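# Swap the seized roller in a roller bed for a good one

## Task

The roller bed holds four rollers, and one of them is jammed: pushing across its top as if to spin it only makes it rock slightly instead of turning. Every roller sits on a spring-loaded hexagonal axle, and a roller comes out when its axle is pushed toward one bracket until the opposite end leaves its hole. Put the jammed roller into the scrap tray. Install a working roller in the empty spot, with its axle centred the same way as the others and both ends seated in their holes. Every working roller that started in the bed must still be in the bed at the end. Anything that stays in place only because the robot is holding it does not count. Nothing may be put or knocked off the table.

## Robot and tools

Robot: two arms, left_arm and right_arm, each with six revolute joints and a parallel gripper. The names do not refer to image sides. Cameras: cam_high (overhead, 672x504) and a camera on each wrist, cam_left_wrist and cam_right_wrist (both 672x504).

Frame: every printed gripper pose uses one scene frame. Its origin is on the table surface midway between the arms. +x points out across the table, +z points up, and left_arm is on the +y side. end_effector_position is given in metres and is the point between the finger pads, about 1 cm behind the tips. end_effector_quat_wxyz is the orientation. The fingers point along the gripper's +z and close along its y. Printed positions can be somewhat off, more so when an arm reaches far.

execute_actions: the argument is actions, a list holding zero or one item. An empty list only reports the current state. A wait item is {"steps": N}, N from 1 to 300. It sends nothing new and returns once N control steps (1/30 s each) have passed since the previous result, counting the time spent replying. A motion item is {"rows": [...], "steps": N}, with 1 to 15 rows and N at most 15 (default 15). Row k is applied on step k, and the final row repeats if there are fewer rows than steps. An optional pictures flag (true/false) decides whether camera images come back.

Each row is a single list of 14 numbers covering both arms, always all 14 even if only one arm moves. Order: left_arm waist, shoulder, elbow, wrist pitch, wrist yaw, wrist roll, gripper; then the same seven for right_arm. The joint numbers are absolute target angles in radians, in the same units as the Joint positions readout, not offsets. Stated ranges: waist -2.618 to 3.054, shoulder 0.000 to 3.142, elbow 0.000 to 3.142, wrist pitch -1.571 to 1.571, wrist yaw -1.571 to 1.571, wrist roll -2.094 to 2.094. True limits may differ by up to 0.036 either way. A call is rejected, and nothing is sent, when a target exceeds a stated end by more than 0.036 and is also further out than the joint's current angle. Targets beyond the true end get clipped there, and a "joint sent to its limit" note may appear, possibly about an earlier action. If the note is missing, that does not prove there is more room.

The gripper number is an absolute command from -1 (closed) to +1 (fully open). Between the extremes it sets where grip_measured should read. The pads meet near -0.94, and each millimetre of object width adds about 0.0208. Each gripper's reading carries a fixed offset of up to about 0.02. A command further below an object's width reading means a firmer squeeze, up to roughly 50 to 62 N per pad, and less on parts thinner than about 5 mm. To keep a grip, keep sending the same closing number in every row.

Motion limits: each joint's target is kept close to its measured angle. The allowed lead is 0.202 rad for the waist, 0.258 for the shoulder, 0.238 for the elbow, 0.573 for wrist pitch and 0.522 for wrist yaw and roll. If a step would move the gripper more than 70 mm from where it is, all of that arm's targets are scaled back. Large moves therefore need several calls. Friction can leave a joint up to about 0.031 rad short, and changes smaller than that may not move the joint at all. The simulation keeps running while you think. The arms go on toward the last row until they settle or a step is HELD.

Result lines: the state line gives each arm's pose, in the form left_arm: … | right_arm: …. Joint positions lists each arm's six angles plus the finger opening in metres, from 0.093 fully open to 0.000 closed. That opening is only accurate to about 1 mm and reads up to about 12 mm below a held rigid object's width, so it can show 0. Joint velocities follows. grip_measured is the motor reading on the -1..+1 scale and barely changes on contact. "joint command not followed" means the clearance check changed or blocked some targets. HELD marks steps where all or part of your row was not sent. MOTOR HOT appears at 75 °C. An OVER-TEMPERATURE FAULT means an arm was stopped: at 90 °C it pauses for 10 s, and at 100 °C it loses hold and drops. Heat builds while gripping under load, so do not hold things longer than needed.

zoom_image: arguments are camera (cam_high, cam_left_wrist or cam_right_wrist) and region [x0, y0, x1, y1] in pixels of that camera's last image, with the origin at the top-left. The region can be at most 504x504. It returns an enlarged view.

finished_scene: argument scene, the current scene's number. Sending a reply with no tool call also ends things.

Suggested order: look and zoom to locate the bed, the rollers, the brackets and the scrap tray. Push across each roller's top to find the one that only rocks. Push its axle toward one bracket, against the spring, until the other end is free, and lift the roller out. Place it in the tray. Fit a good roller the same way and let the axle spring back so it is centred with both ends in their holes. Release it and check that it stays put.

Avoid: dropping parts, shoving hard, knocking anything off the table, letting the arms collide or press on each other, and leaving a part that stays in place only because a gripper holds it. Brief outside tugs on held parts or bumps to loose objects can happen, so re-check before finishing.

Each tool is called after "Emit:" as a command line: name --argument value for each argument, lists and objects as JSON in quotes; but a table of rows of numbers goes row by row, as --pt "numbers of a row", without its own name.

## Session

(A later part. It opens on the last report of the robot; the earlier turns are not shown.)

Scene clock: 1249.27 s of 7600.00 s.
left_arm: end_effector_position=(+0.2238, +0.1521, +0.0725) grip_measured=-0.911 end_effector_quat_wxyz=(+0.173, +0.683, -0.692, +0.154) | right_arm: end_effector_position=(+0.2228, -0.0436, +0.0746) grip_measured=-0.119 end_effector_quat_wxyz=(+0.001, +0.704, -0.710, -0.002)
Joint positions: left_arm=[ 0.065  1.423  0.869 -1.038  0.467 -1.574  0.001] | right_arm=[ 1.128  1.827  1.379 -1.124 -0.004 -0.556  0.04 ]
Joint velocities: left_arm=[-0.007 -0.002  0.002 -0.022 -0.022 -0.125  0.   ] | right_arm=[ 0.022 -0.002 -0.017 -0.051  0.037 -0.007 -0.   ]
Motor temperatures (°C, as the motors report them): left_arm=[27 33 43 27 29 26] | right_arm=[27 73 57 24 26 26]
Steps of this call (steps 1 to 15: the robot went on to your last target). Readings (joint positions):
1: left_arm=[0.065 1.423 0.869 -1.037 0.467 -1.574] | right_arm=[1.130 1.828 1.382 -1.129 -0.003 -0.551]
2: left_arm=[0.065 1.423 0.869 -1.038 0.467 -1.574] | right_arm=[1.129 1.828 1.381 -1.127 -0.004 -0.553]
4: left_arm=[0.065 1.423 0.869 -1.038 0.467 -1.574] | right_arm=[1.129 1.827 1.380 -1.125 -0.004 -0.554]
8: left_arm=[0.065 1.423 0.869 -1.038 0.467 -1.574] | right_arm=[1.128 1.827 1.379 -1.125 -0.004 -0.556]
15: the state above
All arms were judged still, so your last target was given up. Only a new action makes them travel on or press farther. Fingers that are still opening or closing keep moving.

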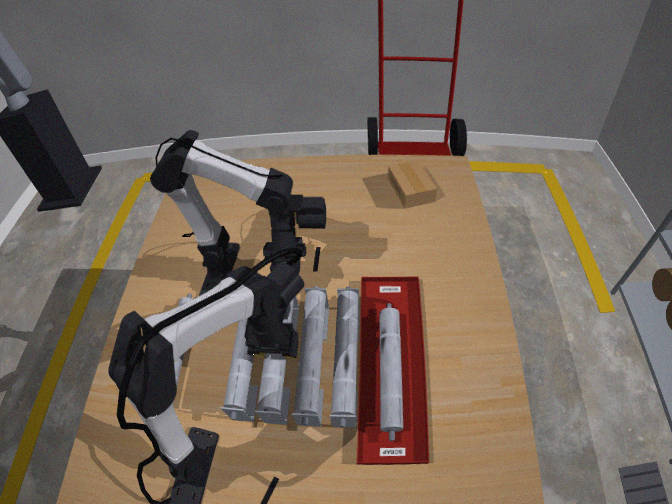

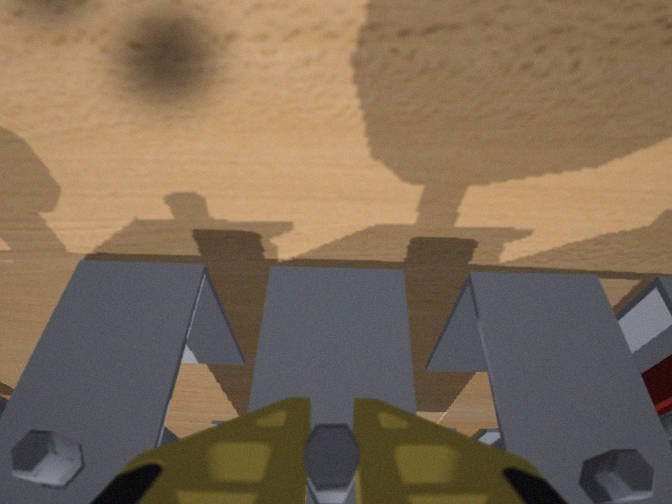

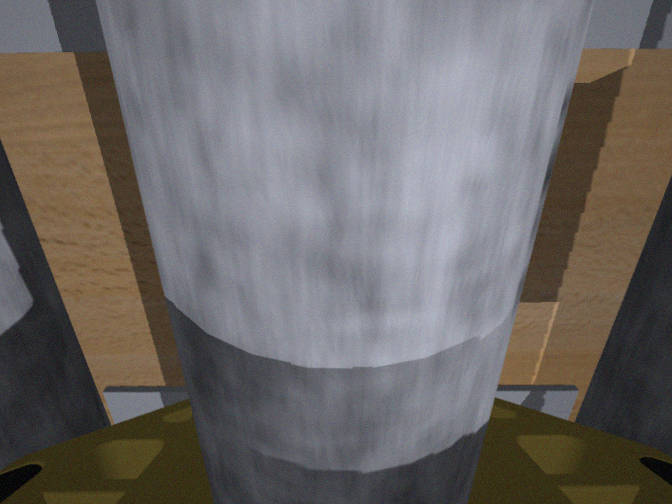

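Emit:
execute_actions --actions '[{"rows":[[0.085,1.42,0.86,-1.02,0.37,-1.58,-1,1.117,1.795,1.381,-1.117,-0.008,-0.56,-0.25],[0.085,1.42,0.855,-1.015,0.39,-1.58,-1,1.117,1.795,1.381,-1.117,-0.008,-0.56,-0.25],[0.08,1.42,0.85,-1.01,0.41,-1.58,-1,1.117,1.795,1.381,-1.117,-0.008,-0.56,-0.25],[0.08,1.42,0.845,-1.005,0.43,-1.58,-1,1.117,1.795,1.381,-1.117,-0.008,-0.56,-0.25],[0.08,1.42,0.84,-1.0,0.45,-1.58,-1,1.117,1.795,1.381,-1.117,-0.008,-0.56,-0.25],[0.075,1.42,0.835,-0.995,0.47,-1.58,-1,1.117,1.795,1.381,-1.117,-0.008,-0.56,-0.25],[0.075,1.42,0.83,-0.99,0.49,-1.58,-1,1.117,1.795,1.381,-1.117,-0.008,-0.56,-0.25]],"steps":15}]' --pictures false

Emit:
execute_actions --actions '[{"steps":8}]'

Emit:
zoom_image --camera "cam_high" --region '[190, 370, 370, 450]'

Scene clock: 1261.67 s of 7600.00 s.
left_arm: end_effector_position=(+0.2234, +0.1480, +0.0723) grip_measured=-0.911 end_effector_quat_wxyz=(+0.182, +0.681, -0.689, +0.165) | right_arm: end_effector_position=(+0.2228, -0.0436, +0.0746) grip_measured=-0.119 end_effector_quat_wxyz=(+0.001, +0.705, -0.710, -0.002)
Joint positions: left_arm=[ 0.067  1.423  0.859 -1.025  0.496 -1.574  0.001] | right_arm=[ 1.128  1.827  1.379 -1.124 -0.004 -0.556  0.04 ]
Joint velocities: left_arm=[ 0.002  0.007  0.002  0.007 -0.022 -0.051 -0.001] | right_arm=[-0.012 -0.012 -0.007 -0.037 -0.037  0.007 -0.   ]
Motor temperatures (°C, as the motors report them): left_arm=[27 34 44 27 30 26] | right_arm=[27 73 57 25 26 26]
Steps of this call (steps 1 to 90: nothing new was sent; then 8.90 s passed at rest; steps 91 to 105: all 15 steps of this action). Readings (joint positions):
91: left_arm=[0.065 1.423 0.869 -1.038 0.468 -1.574] | right_arm=[1.128 1.827 1.379 -1.124 -0.004 -0.556]
92: left_arm=[0.065 1.423 0.869 -1.038 0.469 -1.574] | right_arm=[1.128 1.827 1.379 -1.124 -0.004 -0.556]
94: left_arm=[0.065 1.423 0.869 -1.038 0.472 -1.574] | right_arm=[1.128 1.827 1.379 -1.124 -0.004 -0.556]
98: left_arm=[0.067 1.423 0.859 -1.025 0.496 -1.574] | right_arm=[1.128 1.827 1.379 -1.124 -0.004 -0.556]
105: the state above

Scene clock: 1261.93 s of 7600.00 s.
left_arm: end_effector_position=(+0.2234, +0.1480, +0.0723) grip_measured=-0.911 end_effector_quat_wxyz=(+0.182, +0.681, -0.689, +0.165) | right_arm: end_effector_position=(+0.2228, -0.0436, +0.0746) grip_measured=-0.119 end_effector_quat_wxyz=(+0.001, +0.705, -0.710, -0.002)
Joint positions: left_arm=[ 0.067  1.423  0.859 -1.025  0.496 -1.574  0.001] | right_arm=[ 1.128  1.827  1.379 -1.124 -0.004 -0.556  0.04 ]
Joint velocities: left_arm=[-0.002 -0.002 -0.012  0.037 -0.022 -0.066 -0.   ] | right_arm=[ 0.002 -0.017  0.012 -0.022 -0.051 -0.007 -0.   ]
Motor temperatures (°C, as the motors report them): left_arm=[27 34 44 27 30 26] | right_arm=[27 73 57 25 26 26]
Steps of this call (steps 1 to 8: the robot went on to your last target). Readings (joint positions):
1: left_arm=[0.067 1.423 0.859 -1.025 0.496 -1.574] | right_arm=[1.128 1.827 1.379 -1.124 -0.004 -0.556]
2: left_arm=[0.067 1.423 0.859 -1.025 0.496 -1.574] | right_arm=[1.128 1.827 1.379 -1.124 -0.004 -0.556]
4: left_arm=[0.067 1.423 0.859 -1.025 0.496 -1.574] | right_arm=[1.128 1.827 1.379 -1.124 -0.004 -0.556]
8: the state above

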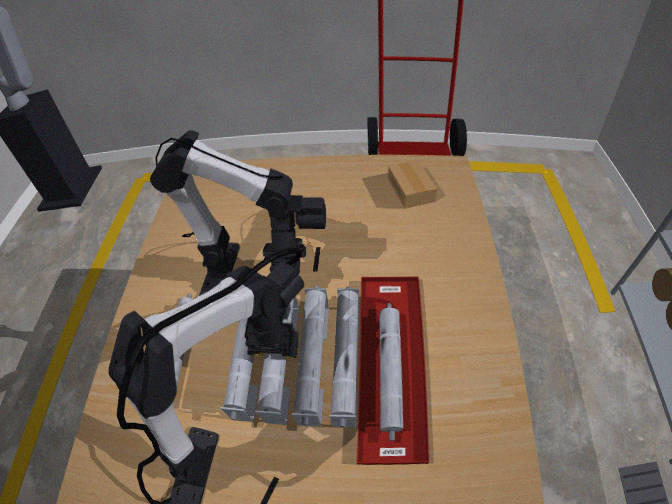

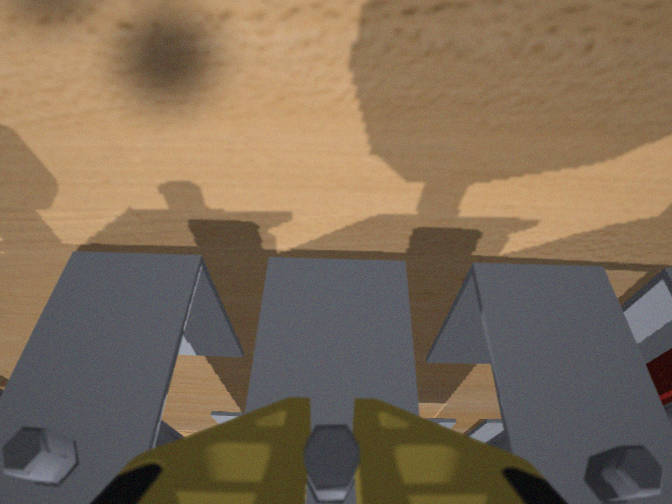

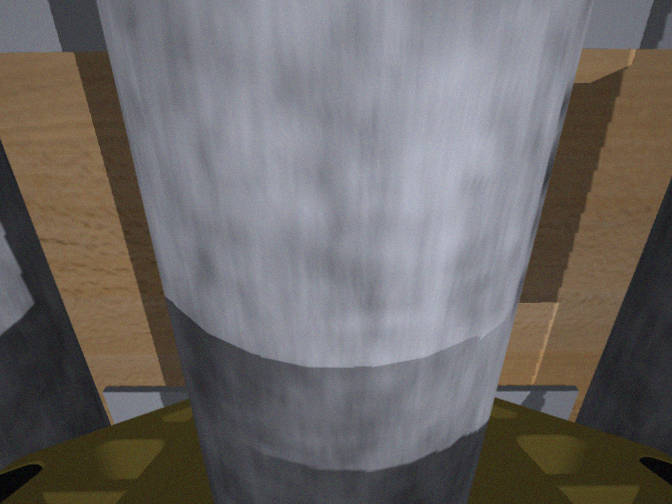

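Region (190, 370, 370, 450) of cam_high's 672x504 image, scaled by 2.800, with more detail than that image has.

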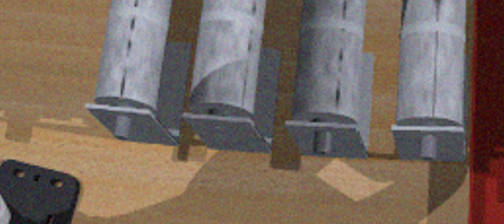

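Blocked. Check alignment.

Emit:
zoom_image --camera "cam_high" --region '[215, 395, 325, 430]'

Emit:
zoom_image --camera "cam_right_wrist" --region '[0, 140, 260, 400]'

Emit:
zoom_image --camera "cam_right_wrist" --region '[412, 140, 672, 400]'

Region (215, 395, 325, 430) of cam_high's 672x504 image, scaled by 4.582, with more detail than that image has; it fills the top 160 rows of this view, and the rest is white.

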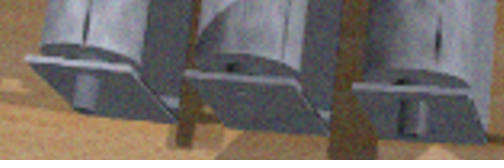

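Region (0, 140, 260, 400) of cam_right_wrist's 672x504 image, scaled by 1.938, with more detail than that image has.

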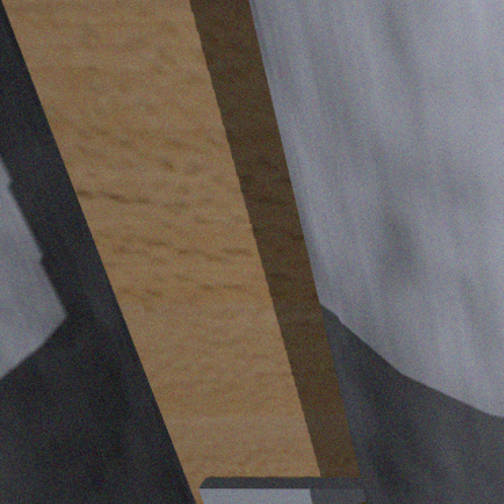

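Region (412, 140, 672, 400) of cam_right_wrist's 672x504 image, scaled by 1.938, with more detail than that image has.

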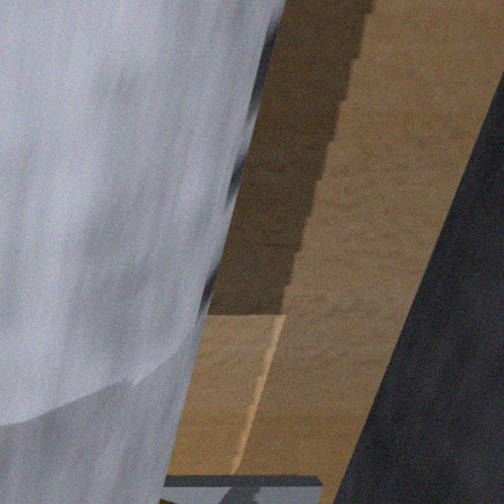

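Emit:
execute_actions --actions '[{"rows":[[0.09,1.42,0.89,-1.02,0.36,-1.58,-1,1.117,1.795,1.381,-1.117,-0.008,-0.56,-0.25],[0.09,1.42,0.89,-1.02,0.34,-1.58,-1,1.117,1.795,1.381,-1.117,-0.008,-0.56,-0.25],[0.09,1.42,0.89,-1.02,0.34,-1.58,-1,1.117,1.795,1.381,-1.117,-0.008,-0.56,-0.25],[0.09,1.42,0.89,-1.02,0.34,-1.58,-1,1.117,1.795,1.381,-1.117,-0.008,-0.56,-0.25],[0.09,1.42,0.89,-1.02,0.34,-1.58,-1,1.117,1.795,1.381,-1.117,-0.008,-0.56,-0.25],[0.09,1.42,0.895,-1.02,0.34,-1.58,-1,1.108,1.795,1.36,-1.1,-0.016,-0.572,-0.25],[0.09,1.42,0.895,-1.02,0.34,-1.58,-1,1.113,1.795,1.369,-1.098,-0.016,-0.572,-0.25]],"steps":15}]' --pictures false

Emit:
execute_actions --actions '[{"steps":10}]'

Emit:
zoom_image --camera "cam_high" --region '[215, 395, 325, 430]'

Scene clock: 1305.33 s of 7600.00 s.
left_arm: end_effector_position=(+0.2236, +0.1516, +0.0727) grip_measured=-0.911 end_effector_quat_wxyz=(+0.175, +0.684, -0.691, +0.156) | right_arm: end_effector_position=(+0.2234, -0.0436, +0.0722) grip_measured=-0.119 end_effector_quat_wxyz=(-0.000, +0.706, -0.708, -0.005)
Joint positions: left_arm=[ 0.067  1.423  0.868 -1.038  0.473 -1.574  0.001] | right_arm=[ 1.124  1.827  1.369 -1.111 -0.01  -0.566  0.04 ]
Joint velocities: left_arm=[-0.022 -0.002 -0.002  0.066 -0.007  0.022 -0.001] | right_arm=[-0.002 -0.012 -0.007 -0.022 -0.037  0.007 -0.   ]
Motor temperatures (°C, as the motors report them): left_arm=[27 34 41 27 27 26] | right_arm=[27 69 56 25 26 26]
Steps of this call (steps 1 to 15: the robot went on to your last target; steps 16 to 90: nothing new was sent; then 39.90 s passed at rest; steps 91 to 105: all 15 steps of this action). Readings (joint positions):
91: left_arm=[0.067 1.423 0.860 -1.027 0.492 -1.574] | right_arm=[1.128 1.827 1.379 -1.124 -0.004 -0.556]
92: left_arm=[0.067 1.423 0.862 -1.029 0.487 -1.574] | right_arm=[1.128 1.827 1.379 -1.124 -0.004 -0.557]
94: left_arm=[0.067 1.423 0.864 -1.032 0.479 -1.574] | right_arm=[1.128 1.827 1.379 -1.124 -0.004 -0.557]
98: left_arm=[0.067 1.423 0.868 -1.038 0.473 -1.574] | right_arm=[1.125 1.827 1.371 -1.113 -0.008 -0.562]
105: the state above

Scene clock: 1305.67 s of 7600.00 s.
left_arm: end_effector_position=(+0.2236, +0.1516, +0.0727) grip_measured=-0.911 end_effector_quat_wxyz=(+0.175, +0.684, -0.691, +0.156) | right_arm: end_effector_position=(+0.2234, -0.0436, +0.0722) grip_measured=-0.119 end_effector_quat_wxyz=(-0.000, +0.706, -0.708, -0.005)
Joint positions: left_arm=[ 0.067  1.423  0.868 -1.038  0.473 -1.574  0.001] | right_arm=[ 1.124  1.827  1.369 -1.111 -0.01  -0.566  0.04 ]
Joint velocities: left_arm=[-0.002 -0.002 -0.007  0.007  0.037  0.022  0.   ] | right_arm=[-0.012 -0.002  0.007  0.007 -0.051 -0.007 -0.   ]
Motor temperatures (°C, as the motors report them): left_arm=[27 34 41 27 27 26] | right_arm=[27 69 56 25 26 26]
Steps of this call (steps 1 to 10: the robot went on to your last target). Readings (joint positions):
1: left_arm=[0.067 1.423 0.868 -1.038 0.473 -1.574] | right_arm=[1.124 1.827 1.369 -1.111 -0.010 -0.566]
2: left_arm=[0.067 1.423 0.868 -1.038 0.473 -1.574] | right_arm=[1.124 1.827 1.369 -1.111 -0.010 -0.566]
4: left_arm=[0.067 1.423 0.868 -1.038 0.473 -1.574] | right_arm=[1.124 1.827 1.369 -1.111 -0.010 -0.566]
8: left_arm=[0.067 1.423 0.868 -1.038 0.473 -1.574] | right_arm=[1.124 1.827 1.369 -1.111 -0.010 -0.566]
10: the state above

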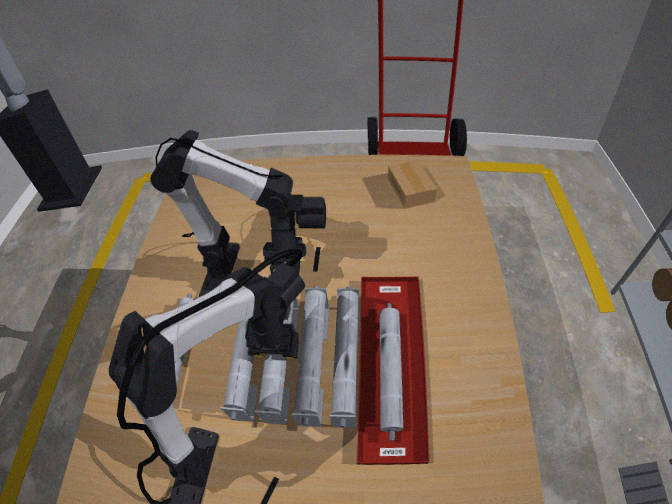

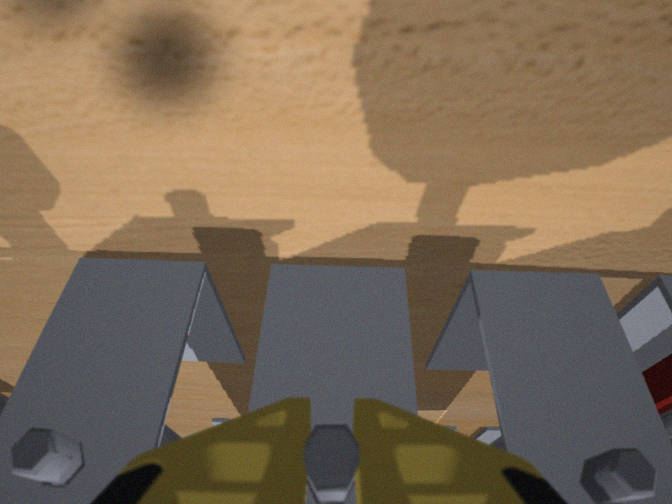

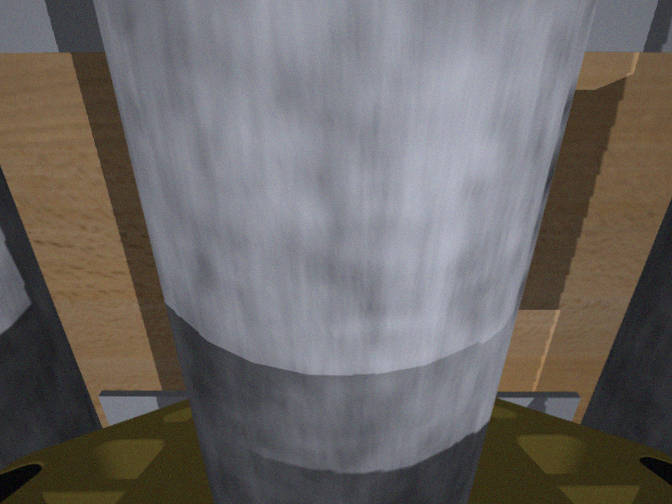

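Region (215, 395, 325, 430) of cam_high's 672x504 image, scaled by 4.582, with more detail than that image has; it fills the top 160 rows of this view, and the rest is white.

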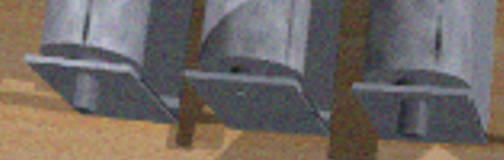

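Emit:
execute_actions --actions '[{"rows":[[0.085,1.42,0.86,-1.02,0.38,-1.58,-1,1.113,1.795,1.369,-1.098,-0.016,-0.572,-0.25],[0.085,1.42,0.855,-1.015,0.40,-1.58,-1,1.113,1.795,1.369,-1.098,-0.016,-0.572,-0.25],[0.08,1.42,0.85,-1.01,0.42,-1.58,-1,1.113,1.795,1.369,-1.098,-0.016,-0.572,-0.25],[0.08,1.42,0.845,-1.005,0.44,-1.58,-1,1.113,1.795,1.369,-1.098,-0.016,-0.572,-0.25],[0.08,1.42,0.84,-1.0,0.46,-1.58,-1,1.113,1.795,1.369,-1.098,-0.016,-0.572,-0.25],[0.075,1.42,0.835,-0.995,0.48,-1.58,-1,1.113,1.795,1.369,-1.098,-0.016,-0.572,-0.25],[0.075,1.42,0.83,-0.99,0.5,-1.58,-1,1.113,1.795,1.369,-1.098,-0.016,-0.572,-0.25]],"steps":15}]'

Scene clock: 1317.10 s of 7600.00 s.
left_arm: end_effector_position=(+0.2232, +0.1479, +0.0726) grip_measured=-0.911 end_effector_quat_wxyz=(+0.183, +0.682, -0.689, +0.166) | right_arm: end_effector_position=(+0.2234, -0.0435, +0.0722) grip_measured=-0.119 end_effector_quat_wxyz=(-0.000, +0.706, -0.708, -0.005)
Joint positions: left_arm=[ 0.068  1.423  0.859 -1.027  0.5   -1.574  0.001] | right_arm=[ 1.124  1.827  1.369 -1.111 -0.01  -0.566  0.04 ]
Joint velocities: left_arm=[ 0.012 -0.007 -0.002 -0.022  0.007  0.007  0.   ] | right_arm=[ 0.002 -0.007 -0.027  0.007 -0.125  0.037  0.   ]
Motor temperatures (°C, as the motors report them): left_arm=[27 34 42 27 29 26] | right_arm=[27 69 55 25 26 26]
Steps of this call (steps 1 to 15: the robot went on to your last target; steps 16 to 90: nothing new was sent; then 7.93 s passed at rest; steps 91 to 105: all 15 steps of this action). Readings (joint positions):
91: left_arm=[0.067 1.423 0.868 -1.038 0.474 -1.574] | right_arm=[1.124 1.827 1.369 -1.111 -0.010 -0.566]
92: left_arm=[0.067 1.423 0.868 -1.038 0.475 -1.574] | right_arm=[1.124 1.827 1.369 -1.111 -0.010 -0.566]
94: left_arm=[0.067 1.423 0.868 -1.038 0.477 -1.574] | right_arm=[1.124 1.827 1.369 -1.111 -0.010 -0.566]
98: left_arm=[0.068 1.423 0.859 -1.027 0.499 -1.574] | right_arm=[1.124 1.827 1.369 -1.111 -0.010 -0.566]
105: the state above

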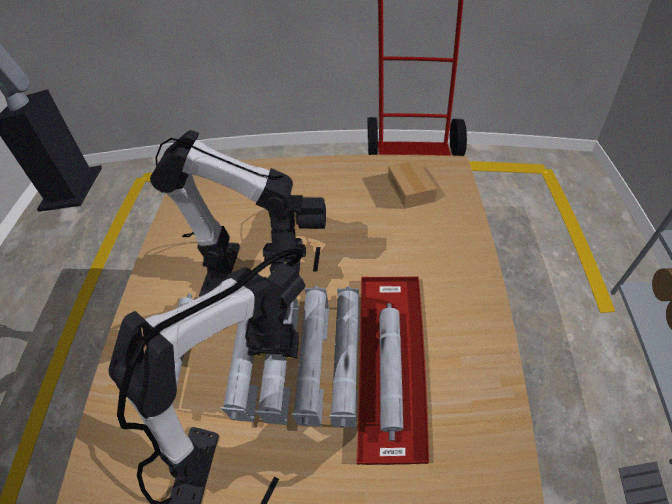

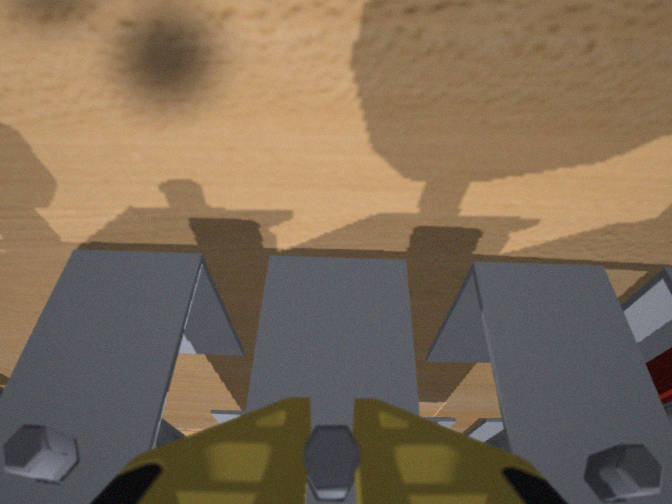

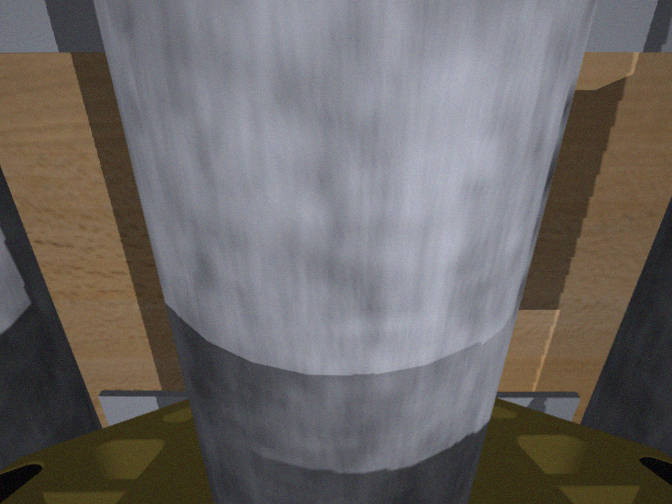

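Emit:
zoom_image --camera "cam_right_wrist" --region '[0, 140, 260, 400]'

Emit:
zoom_image --camera "cam_right_wrist" --region '[412, 140, 672, 400]'

Emit:
zoom_image --camera "cam_high" --region '[245, 400, 325, 430]'

Region (0, 140, 260, 400) of cam_right_wrist's 672x504 image, scaled by 1.938, with more detail than that image has.

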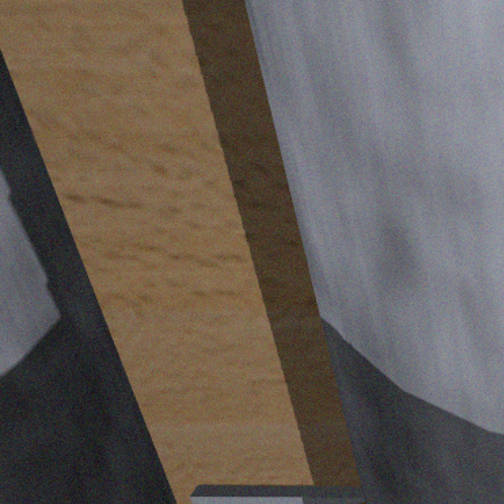

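Region (412, 140, 672, 400) of cam_right_wrist's 672x504 image, scaled by 1.938, with more detail than that image has.

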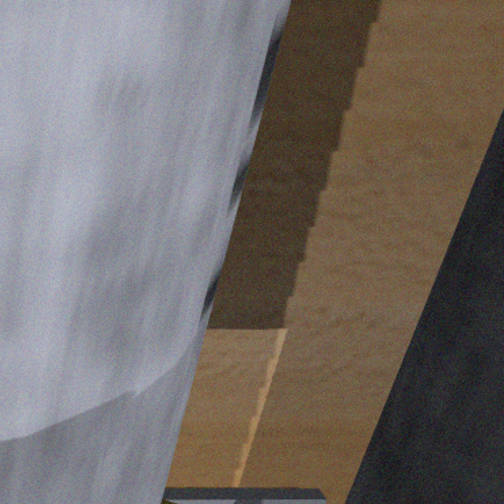

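Region (245, 400, 325, 430) of cam_high's 672x504 image, scaled by 6.300, with more detail than that image has; it fills the top 189 rows of this view, and the rest is white.

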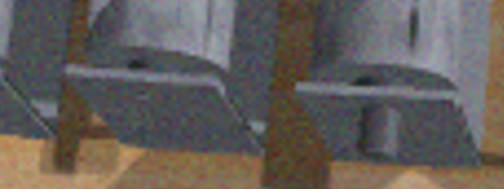

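Emit:
execute_actions --actions '[{"rows":[[0.07,1.42,0.86,-1.03,0.55,-1.57,-1,1.113,1.795,1.40,-1.105,-0.016,-0.566,-0.25]],"steps":15}]' --pictures false

Scene clock: 1341.73 s of 7600.00 s.
left_arm: end_effector_position=(+0.2231, +0.1476, +0.0729) grip_measured=-0.911 end_effector_quat_wxyz=(+0.185, +0.682, -0.688, +0.167) | right_arm: end_effector_position=(+0.2234, -0.0435, +0.0722) grip_measured=-0.119 end_effector_quat_wxyz=(-0.000, +0.706, -0.708, -0.005)
Joint positions: left_arm=[ 0.069  1.423  0.859 -1.028  0.503 -1.574  0.001] | right_arm=[ 1.124  1.827  1.369 -1.111 -0.01  -0.566  0.04 ]
Joint velocities: left_arm=[-0.007 -0.012  0.007 -0.037 -0.051  0.022 -0.001] | right_arm=[ 0.007  0.007 -0.012 -0.051 -0.022  0.022  0.   ]
Motor temperatures (°C, as the motors report them): left_arm=[27 34 40 27 27 26] | right_arm=[27 68 55 25 26 26]
Steps of this call (steps 1 to 15: the robot went on to your last target; steps 16 to 90: nothing new was sent; then 21.13 s passed at rest; steps 91 to 105: all 15 steps of this action). Readings (joint positions):
91: left_arm=[0.068 1.423 0.859 -1.028 0.502 -1.574] | right_arm=[1.124 1.827 1.369 -1.111 -0.010 -0.566]
92: left_arm=[0.069 1.423 0.859 -1.028 0.503 -1.574] | right_arm=[1.124 1.827 1.369 -1.111 -0.010 -0.566]
94: left_arm=[0.069 1.423 0.859 -1.028 0.503 -1.574] | right_arm=[1.124 1.827 1.369 -1.111 -0.010 -0.566]
98: left_arm=[0.069 1.423 0.859 -1.028 0.503 -1.574] | right_arm=[1.124 1.827 1.369 -1.111 -0.010 -0.566]
105: the state above

Emit:
execute_actions --actions '[{"rows":[[0.08,1.42,0.86,-1.03,0.42,-1.57,-1,1.13,1.795,1.415,-1.11,-0.012,-0.556,-0.25],[0.08,1.42,0.86,-1.03,0.42,-1.57,-1,1.13,1.795,1.418,-1.11,-0.012,-0.556,-0.25],[0.08,1.42,0.86,-1.03,0.42,-1.57,-1,1.13,1.795,1.421,-1.11,-0.012,-0.556,-0.25],[0.08,1.42,0.86,-1.03,0.42,-1.57,-1,1.13,1.795,1.424,-1.11,-0.012,-0.556,-0.25],[0.08,1.42,0.86,-1.03,0.42,-1.57,-1,1.13,1.795,1.427,-1.11,-0.012,-0.556,-0.25],[0.08,1.42,0.86,-1.03,0.42,-1.57,-1,1.13,1.795,1.43,-1.11,-0.012,-0.556,-0.25]],"steps":15}]' --pictures false

Scene clock: 1357.73 s of 7600.00 s.
left_arm: end_effector_position=(+0.2232, +0.1484, +0.0725) grip_measured=-0.911 end_effector_quat_wxyz=(+0.183, +0.682, -0.688, +0.165) | right_arm: end_effector_position=(+0.2234, -0.0435, +0.0722) grip_measured=-0.119 end_effector_quat_wxyz=(-0.000, +0.706, -0.708, -0.005)
Joint positions: left_arm=[ 0.069  1.423  0.859 -1.028  0.498 -1.574  0.001] | right_arm=[ 1.124  1.827  1.369 -1.111 -0.01  -0.566  0.04 ]
Joint velocities: left_arm=[-0.012 -0.017 -0.007  0.007 -0.022  0.022 -0.001] | right_arm=[-0.002 -0.002  0.002 -0.051 -0.037 -0.051 -0.   ]
Motor temperatures (°C, as the motors report them): left_arm=[27 34 41 27 28 26] | right_arm=[27 68 57 25 26 26]
Steps of this call (steps 1 to 15: the robot went on to your last target; steps 16 to 90: nothing new was sent; then 12.50 s passed at rest; steps 91 to 105: all 15 steps of this action). Readings (joint positions):
91: left_arm=[0.069 1.423 0.859 -1.028 0.498 -1.574] | right_arm=[1.124 1.827 1.369 -1.111 -0.010 -0.566]
92: left_arm=[0.069 1.423 0.859 -1.028 0.498 -1.574] | right_arm=[1.124 1.827 1.369 -1.111 -0.010 -0.566]
94: left_arm=[0.069 1.423 0.859 -1.028 0.498 -1.574] | right_arm=[1.124 1.827 1.369 -1.111 -0.010 -0.566]
98: left_arm=[0.069 1.423 0.859 -1.028 0.498 -1.574] | right_arm=[1.124 1.827 1.369 -1.111 -0.010 -0.566]
105: the state above

Emit:
execute_actions --actions '[{"rows":[[0.08,1.42,0.86,-1.03,0.42,-1.57,-1,1.14,1.795,1.445,-1.13,-0.012,-0.552,-0.25],[0.08,1.42,0.86,-1.03,0.42,-1.57,-1,1.136,1.795,1.432,-1.128,-0.012,-0.552,-0.25]],"steps":15}]' --pictures false

Scene clock: 1364.37 s of 7600.00 s.
left_arm: end_effector_position=(+0.2233, +0.1485, +0.0724) grip_measured=-0.911 end_effector_quat_wxyz=(+0.183, +0.682, -0.688, +0.165) | right_arm: end_effector_position=(+0.2229, -0.0433, +0.0745) grip_measured=-0.119 end_effector_quat_wxyz=(+0.001, +0.705, -0.709, -0.005)
Joint positions: left_arm=[ 0.069  1.423  0.859 -1.028  0.497 -1.574  0.001] | right_arm=[ 1.125  1.827  1.379 -1.122 -0.01  -0.562  0.04 ]
Joint velocities: left_arm=[-0.002  0.012 -0.007 -0.095 -0.066 -0.007 -0.001] | right_arm=[ 0.017  0.002  0.007  0.081 -0.051 -0.066  0.   ]
Motor temperatures (°C, as the motors report them): left_arm=[27 34 41 27 28 26] | right_arm=[27 68 58 25 26 26]
Steps of this call (steps 1 to 15: the robot went on to your last target; steps 16 to 90: nothing new was sent; then 3.13 s passed at rest; steps 91 to 105: all 15 steps of this action). Readings (joint positions):
91: left_arm=[0.069 1.423 0.859 -1.028 0.498 -1.574] | right_arm=[1.124 1.827 1.373 -1.113 -0.010 -0.565]
92: left_arm=[0.069 1.423 0.859 -1.028 0.497 -1.574] | right_arm=[1.125 1.827 1.375 -1.117 -0.010 -0.564]
94: left_arm=[0.069 1.423 0.859 -1.028 0.497 -1.574] | right_arm=[1.125 1.827 1.379 -1.122 -0.010 -0.564]
98: left_arm=[0.069 1.423 0.859 -1.028 0.497 -1.574] | right_arm=[1.125 1.827 1.379 -1.122 -0.010 -0.562]
105: the state above

Emit:
execute_actions --actions '[{"rows":[[0.08,1.42,0.86,-1.03,0.42,-1.57,-1,1.13,1.795,1.366,-1.106,-0.012,-0.556,-0.25],[0.08,1.42,0.86,-1.03,0.42,-1.57,-1,1.13,1.795,1.376,-1.106,-0.012,-0.556,-0.25],[0.08,1.42,0.86,-1.03,0.42,-1.57,-1,1.13,1.795,1.376,-1.106,-0.012,-0.556,-0.25],[0.08,1.42,0.86,-1.03,0.42,-1.57,-1,1.13,1.795,1.376,-1.106,-0.012,-0.556,-0.25],[0.08,1.42,0.86,-1.03,0.42,-1.57,-1,1.13,1.795,1.376,-1.106,-0.012,-0.556,-0.25],[0.08,1.42,0.86,-1.03,0.42,-1.57,-1,1.13,1.795,1.376,-1.106,-0.012,-0.556,-0.25],[0.075,1.42,0.85,-1.02,0.46,-1.57,-1,1.13,1.795,1.376,-1.106,-0.012,-0.556,-0.25],[0.075,1.42,0.84,-1.015,0.5,-1.57,-1,1.13,1.795,1.376,-1.106,-0.012,-0.556,-0.25],[0.07,1.42,0.835,-1.01,0.53,-1.57,-1,1.13,1.795,1.376,-1.106,-0.012,-0.556,-0.25]],"steps":15}]'

Scene clock: 1378.70 s of 7600.00 s.
left_arm: end_effector_position=(+0.2234, +0.1419, +0.0728) grip_measured=-0.911 end_effector_quat_wxyz=(+0.195, +0.677, -0.686, +0.181) | right_arm: end_effector_position=(+0.2231, -0.0436, +0.0732) grip_measured=-0.119 end_effector_quat_wxyz=(+0.000, +0.706, -0.708, -0.004)
Joint positions: left_arm=[ 0.067  1.423  0.847 -1.009  0.538 -1.574  0.001] | right_arm=[ 1.125  1.827  1.374 -1.117 -0.008 -0.562  0.04 ]
Joint velocities: left_arm=[-0.002  0.012 -0.022  0.007 -0.022 -0.007 -0.001] | right_arm=[-0.002  0.022 -0.022 -0.022  0.051 -0.037  0.   ]
Motor temperatures (°C, as the motors report them): left_arm=[27 34 41 27 28 26] | right_arm=[27 68 60 25 26 26]
Steps of this call (steps 1 to 15: the robot went on to your last target; steps 16 to 90: nothing new was sent; then 10.83 s passed at rest; steps 91 to 105: all 15 steps of this action). Readings (joint positions):
91: left_arm=[0.069 1.423 0.859 -1.028 0.497 -1.574] | right_arm=[1.125 1.827 1.376 -1.121 -0.010 -0.562]
92: left_arm=[0.069 1.423 0.859 -1.028 0.497 -1.574] | right_arm=[1.125 1.827 1.375 -1.118 -0.010 -0.561]
94: left_arm=[0.069 1.423 0.859 -1.028 0.497 -1.574] | right_arm=[1.125 1.827 1.374 -1.117 -0.010 -0.561]
98: left_arm=[0.069 1.423 0.859 -1.027 0.504 -1.574] | right_arm=[1.125 1.827 1.374 -1.117 -0.009 -0.562]
105: the state above

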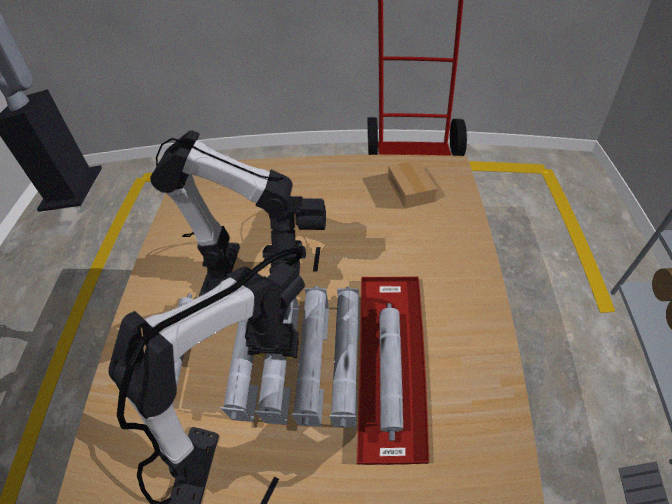

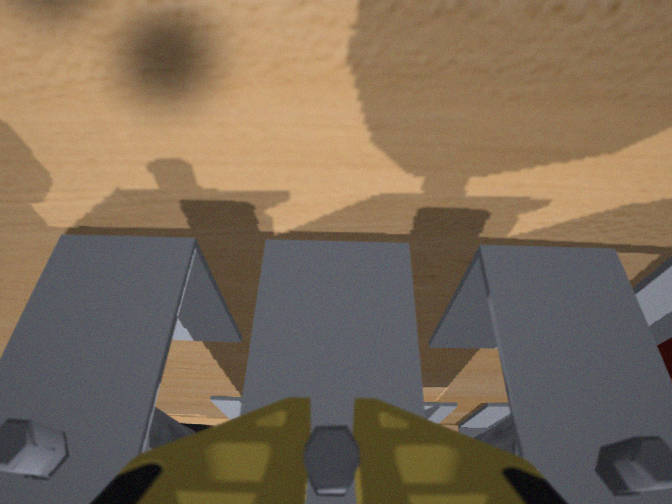

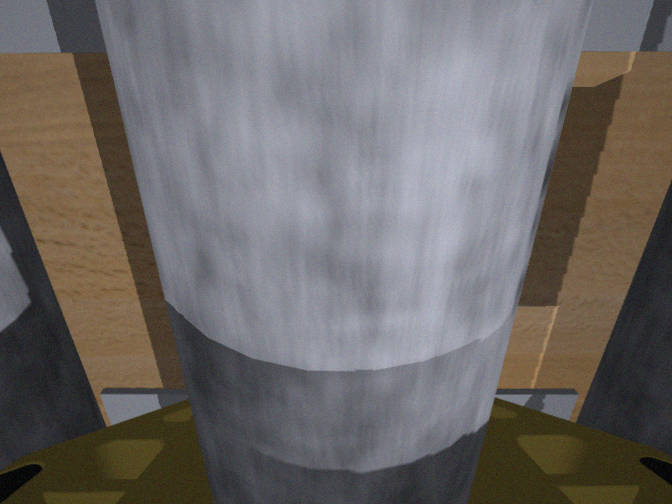

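In. Ease the rest back.

Emit:
execute_actions --actions '[{"rows":[[0.068,1.42,0.828,-1.0,0.55,-1.57,-1,1.13,1.795,1.376,-1.106,-0.012,-0.556,-0.25],[0.068,1.42,0.822,-0.99,0.565,-1.57,-1,1.13,1.795,1.376,-1.106,-0.012,-0.556,-0.25],[0.066,1.42,0.815,-0.98,0.58,-1.57,-1,1.13,1.795,1.376,-1.106,-0.012,-0.556,-0.25],[0.065,1.42,0.808,-0.97,0.6,-1.57,-1,1.13,1.795,1.376,-1.106,-0.012,-0.556,-0.25],[0.065,1.42,0.8,-0.96,0.615,-1.57,-1,1.13,1.795,1.376,-1.106,-0.012,-0.556,-0.25],[0.065,1.42,0.796,-0.952,0.63,-1.57,-1,1.13,1.795,1.376,-1.106,-0.012,-0.556,-0.25]],"steps":15}]' --pictures false

Emit:
execute_actions --actions '[{"rows":[[0.065,1.42,0.81,-0.955,0.62,-1.57,-0.7,1.125,1.82,1.385,-1.115,-0.008,-0.56,-0.1],[0.065,1.42,0.81,-0.955,0.62,-1.57,-0.6,1.125,1.82,1.385,-1.115,-0.008,-0.56,0.0],[0.065,1.42,0.81,-0.955,0.62,-1.57,-0.5,1.125,1.82,1.385,-1.115,-0.008,-0.56,0.1],[0.065,1.42,0.81,-0.955,0.62,-1.57,-0.3,1.125,1.82,1.385,-1.115,-0.008,-0.56,0.25]],"steps":15}]'

Emit:
zoom_image --camera "cam_high" --region '[190, 370, 370, 450]'

Scene clock: 1394.40 s of 7600.00 s.
left_arm: end_effector_position=(+0.2233, +0.1306, +0.0723) grip_measured=-0.911 end_effector_quat_wxyz=(+0.216, +0.667, -0.681, +0.211) | right_arm: end_effector_position=(+0.2231, -0.0436, +0.0732) grip_measured=-0.119 end_effector_quat_wxyz=(+0.000, +0.706, -0.708, -0.004)
Joint positions: left_arm=[ 0.063  1.423  0.816 -0.963  0.612 -1.574  0.001] | right_arm=[ 1.125  1.827  1.374 -1.117 -0.008 -0.562  0.04 ]
Joint velocities: left_arm=[ 0.012  0.007  0.002 -0.066  0.022  0.066  0.   ] | right_arm=[-0.002  0.012  0.002 -0.037 -0.037 -0.007  0.001]
Motor temperatures (°C, as the motors report them): left_arm=[27 34 41 27 27 26] | right_arm=[27 68 58 25 26 26]
Steps of this call (steps 1 to 15: the robot went on to your last target; steps 16 to 90: nothing new was sent; then 12.20 s passed at rest; steps 91 to 105: all 15 steps of this action). Readings (joint positions):
91: left_arm=[0.067 1.423 0.845 -1.006 0.543 -1.574] | right_arm=[1.125 1.827 1.374 -1.117 -0.008 -0.562]
92: left_arm=[0.067 1.423 0.842 -1.002 0.549 -1.574] | right_arm=[1.125 1.827 1.374 -1.117 -0.008 -0.562]
94: left_arm=[0.065 1.423 0.834 -0.991 0.569 -1.574] | right_arm=[1.125 1.827 1.374 -1.117 -0.008 -0.562]
98: left_arm=[0.063 1.423 0.816 -0.964 0.611 -1.574] | right_arm=[1.125 1.827 1.374 -1.117 -0.008 -0.562]
105: the state above

Scene clock: 1394.90 s of 7600.00 s.
left_arm: end_effector_position=(+0.2233, +0.1306, +0.0723) grip_measured=-0.303 end_effector_quat_wxyz=(+0.216, +0.667, -0.681, +0.211) | right_arm: end_effector_position=(+0.2231, -0.0436, +0.0732) grip_measured=+0.249 end_effector_quat_wxyz=(+0.000, +0.706, -0.708, -0.004)
Joint positions: left_arm=[ 0.063  1.423  0.816 -0.963  0.612 -1.574  0.031] | right_arm=[ 1.125  1.827  1.374 -1.117 -0.008 -0.563  0.057]
Joint velocities: left_arm=[-0.007 -0.012 -0.012 -0.007 -0.051 -0.022  0.001] | right_arm=[ 0.012 -0.007 -0.012  0.022  0.051 -0.051 -0.   ]
Motor temperatures (°C, as the motors report them): left_arm=[27 34 41 27 27 26] | right_arm=[27 68 58 25 26 26]
Steps of this call (steps 1 to 15: all 15 steps of this action). Readings (joint positions):
1: left_arm=[0.063 1.423 0.816 -0.963 0.612 -1.574] | right_arm=[1.125 1.827 1.374 -1.117 -0.008 -0.563]
2: left_arm=[0.063 1.423 0.816 -0.963 0.612 -1.574] | right_arm=[1.125 1.827 1.374 -1.117 -0.008 -0.563]
4: left_arm=[0.063 1.423 0.816 -0.963 0.612 -1.574] | right_arm=[1.125 1.827 1.374 -1.117 -0.008 -0.563]
8: left_arm=[0.063 1.423 0.816 -0.963 0.612 -1.574] | right_arm=[1.125 1.827 1.374 -1.117 -0.008 -0.563]
15: the state above

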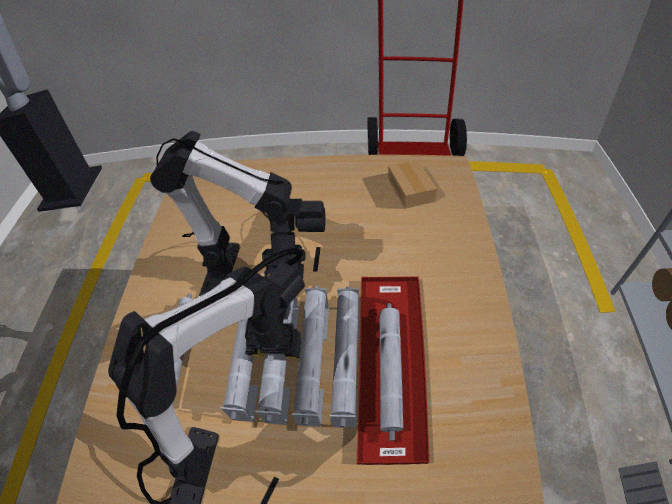

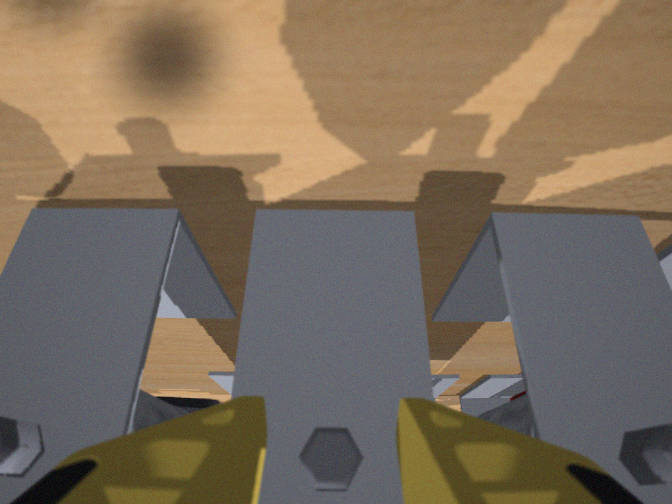

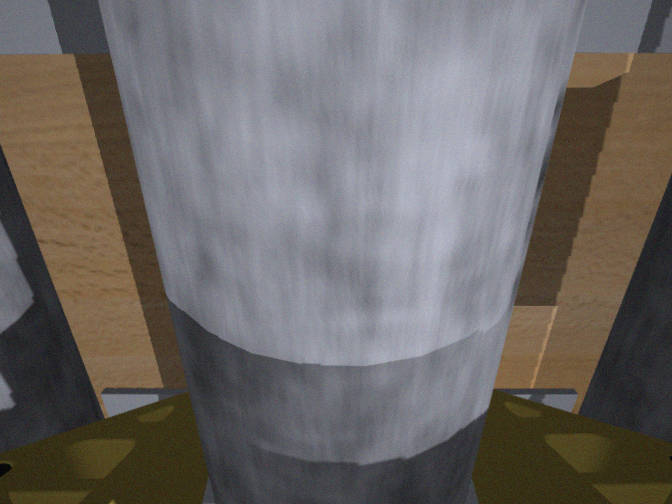

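Region (190, 370, 370, 450) of cam_high's 672x504 image, scaled by 2.800, with more detail than that image has.

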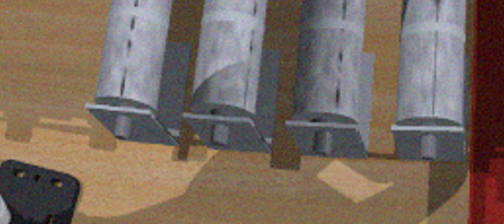

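Emit:
execute_actions --actions '[{"rows":[[0.075,1.42,0.84,-0.98,0.6,-1.57,-0.3,1.125,1.81,1.40,-1.15,-0.008,-0.56,0.3],[0.085,1.42,0.85,-0.99,0.58,-1.57,-0.3,1.125,1.808,1.412,-1.17,-0.008,-0.56,0.3],[0.095,1.42,0.86,-1.0,0.56,-1.57,-0.3,1.125,1.806,1.424,-1.19,-0.008,-0.56,0.3],[0.105,1.42,0.87,-1.01,0.54,-1.57,-0.3,1.125,1.804,1.437,-1.205,-0.008,-0.56,0.3],[0.115,1.42,0.88,-1.02,0.52,-1.57,-0.3,1.125,1.802,1.45,-1.22,-0.008,-0.56,0.3],[0.125,1.42,0.89,-1.03,0.5,-1.57,-0.3,1.125,1.8,1.463,-1.235,-0.008,-0.56,0.3],[0.135,1.42,0.9,-1.04,0.5,-1.57,-0.3,1.125,1.798,1.476,-1.25,-0.008,-0.56,0.3],[0.145,1.42,0.91,-1.05,0.5,-1.57,-0.3,1.125,1.796,1.489,-1.265,-0.008,-0.56,0.3],[0.155,1.42,0.92,-1.06,0.5,-1.57,-0.3,1.125,1.794,1.502,-1.28,-0.008,-0.56,0.3],[0.165,1.42,0.93,-1.07,0.5,-1.57,-0.3,1.125,1.792,1.515,-1.295,-0.008,-0.56,0.3],[0.17,1.42,0.94,-1.08,0.5,-1.57,-0.3,1.125,1.79,1.528,-1.31,-0.008,-0.56,0.3],[0.17,1.42,0.94,-1.08,0.5,-1.57,-0.3,1.125,1.788,1.541,-1.32,-0.008,-0.56,0.3],[0.17,1.42,0.94,-1.08,0.5,-1.57,-0.3,1.125,1.786,1.554,-1.33,-0.008,-0.56,0.3],[0.17,1.42,0.94,-1.08,0.5,-1.57,-0.3,1.125,1.785,1.567,-1.335,-0.008,-0.56,0.3],[0.17,1.42,0.94,-1.08,0.5,-1.57,-0.3,1.125,1.785,1.58,-1.335,-0.008,-0.56,0.3]],"steps":15}]' --pictures false

Emit:
execute_actions --actions '[{"steps":10}]'

Scene clock: 1419.00 s of 7600.00 s.
left_arm: end_effector_position=(+0.2430, +0.1667, +0.0884) grip_measured=-0.303 end_effector_quat_wxyz=(+0.168, +0.709, -0.658, +0.193) | right_arm: end_effector_position=(+0.2237, -0.0421, +0.1173) grip_measured=+0.299 end_effector_quat_wxyz=(+0.000, +0.706, -0.708, -0.005)
Joint positions: left_arm=[ 0.162  1.423  0.919 -1.049  0.517 -1.574  0.031] | right_arm=[ 1.125  1.811  1.53  -1.289 -0.01  -0.563  0.06 ]
Joint velocities: left_arm=[-0.002 -0.002  0.002 -0.139 -0.095  0.022  0.001] | right_arm=[-0.002 -0.076  0.379 -0.344 -0.066  0.022  0.   ]
Motor temperatures (°C, as the motors report them): left_arm=[27 34 41 27 27 26] | right_arm=[27 64 57 25 26 26]
Steps of this call (steps 1 to 15: the robot went on to your last target; steps 16 to 90: nothing new was sent; then 20.60 s passed at rest; steps 91 to 105: all 15 steps of this action). Readings (joint positions):
91: left_arm=[0.063 1.423 0.816 -0.964 0.612 -1.574] | right_arm=[1.125 1.827 1.374 -1.119 -0.009 -0.563]
92: left_arm=[0.065 1.423 0.816 -0.966 0.610 -1.574] | right_arm=[1.125 1.827 1.377 -1.123 -0.010 -0.563]
94: left_arm=[0.078 1.423 0.826 -0.980 0.594 -1.574] | right_arm=[1.125 1.827 1.390 -1.144 -0.010 -0.563]
98: left_arm=[0.120 1.423 0.868 -1.009 0.547 -1.574] | right_arm=[1.125 1.827 1.437 -1.199 -0.010 -0.563]
105: the state above

Scene clock: 1419.33 s of 7600.00 s.
left_arm: end_effector_position=(+0.2386, +0.1673, +0.0879) grip_measured=-0.303 end_effector_quat_wxyz=(+0.173, +0.711, -0.656, +0.184) | right_arm: end_effector_position=(+0.2231, -0.0430, +0.1269) grip_measured=+0.299 end_effector_quat_wxyz=(-0.002, +0.706, -0.708, -0.005)
Joint positions: left_arm=[ 0.162  1.423  0.919 -1.069  0.511 -1.574  0.031] | right_arm=[ 1.125  1.802  1.557 -1.32  -0.01  -0.563  0.06 ]
Joint velocities: left_arm=[ 0.007 -0.017 -0.017 -0.007 -0.007 -0.022  0.001] | right_arm=[-0.002  0.002  0.002 -0.037 -0.022  0.022 -0.001]
Motor temperatures (°C, as the motors report them): left_arm=[27 34 41 27 27 26] | right_arm=[27 64 57 25 26 26]
Steps of this call (steps 1 to 10: the robot went on to your last target). Readings (joint positions):
1: left_arm=[0.162 1.423 0.919 -1.053 0.516 -1.574] | right_arm=[1.125 1.808 1.541 -1.295 -0.010 -0.563]
2: left_arm=[0.162 1.423 0.919 -1.057 0.514 -1.574] | right_arm=[1.125 1.806 1.550 -1.299 -0.010 -0.563]
4: left_arm=[0.162 1.423 0.919 -1.062 0.513 -1.574] | right_arm=[1.125 1.802 1.556 -1.306 -0.010 -0.563]
8: left_arm=[0.162 1.423 0.919 -1.068 0.511 -1.574] | right_arm=[1.125 1.802 1.557 -1.317 -0.010 -0.563]
10: the state above

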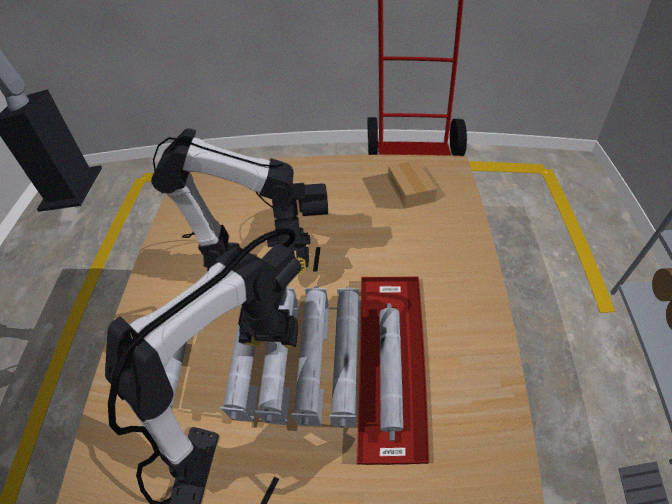

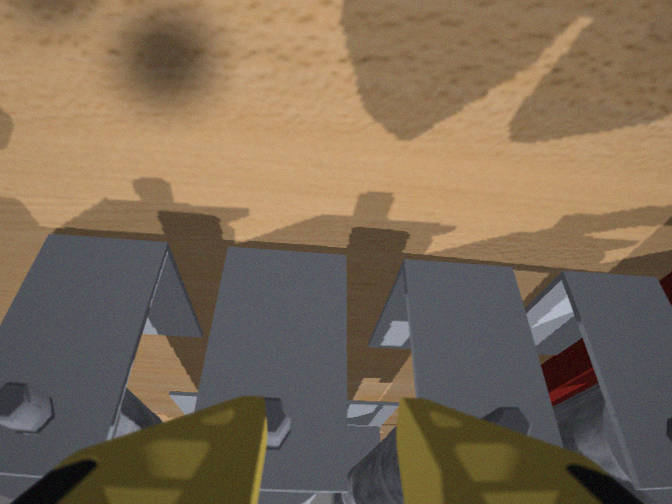

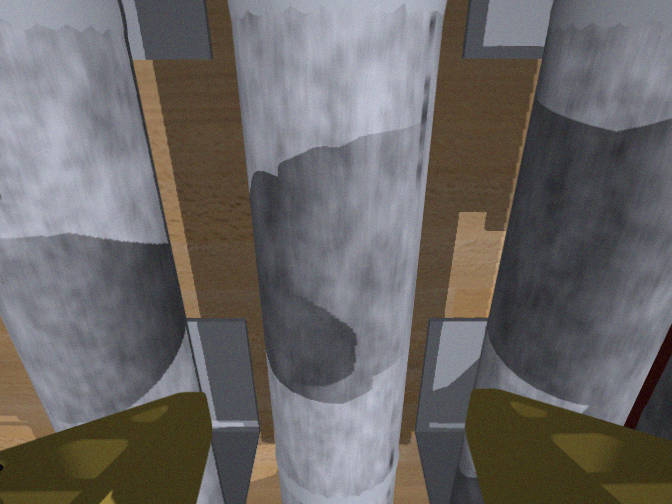

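Emit:
finished_scene --scene 2

The scene is finished: the task was done.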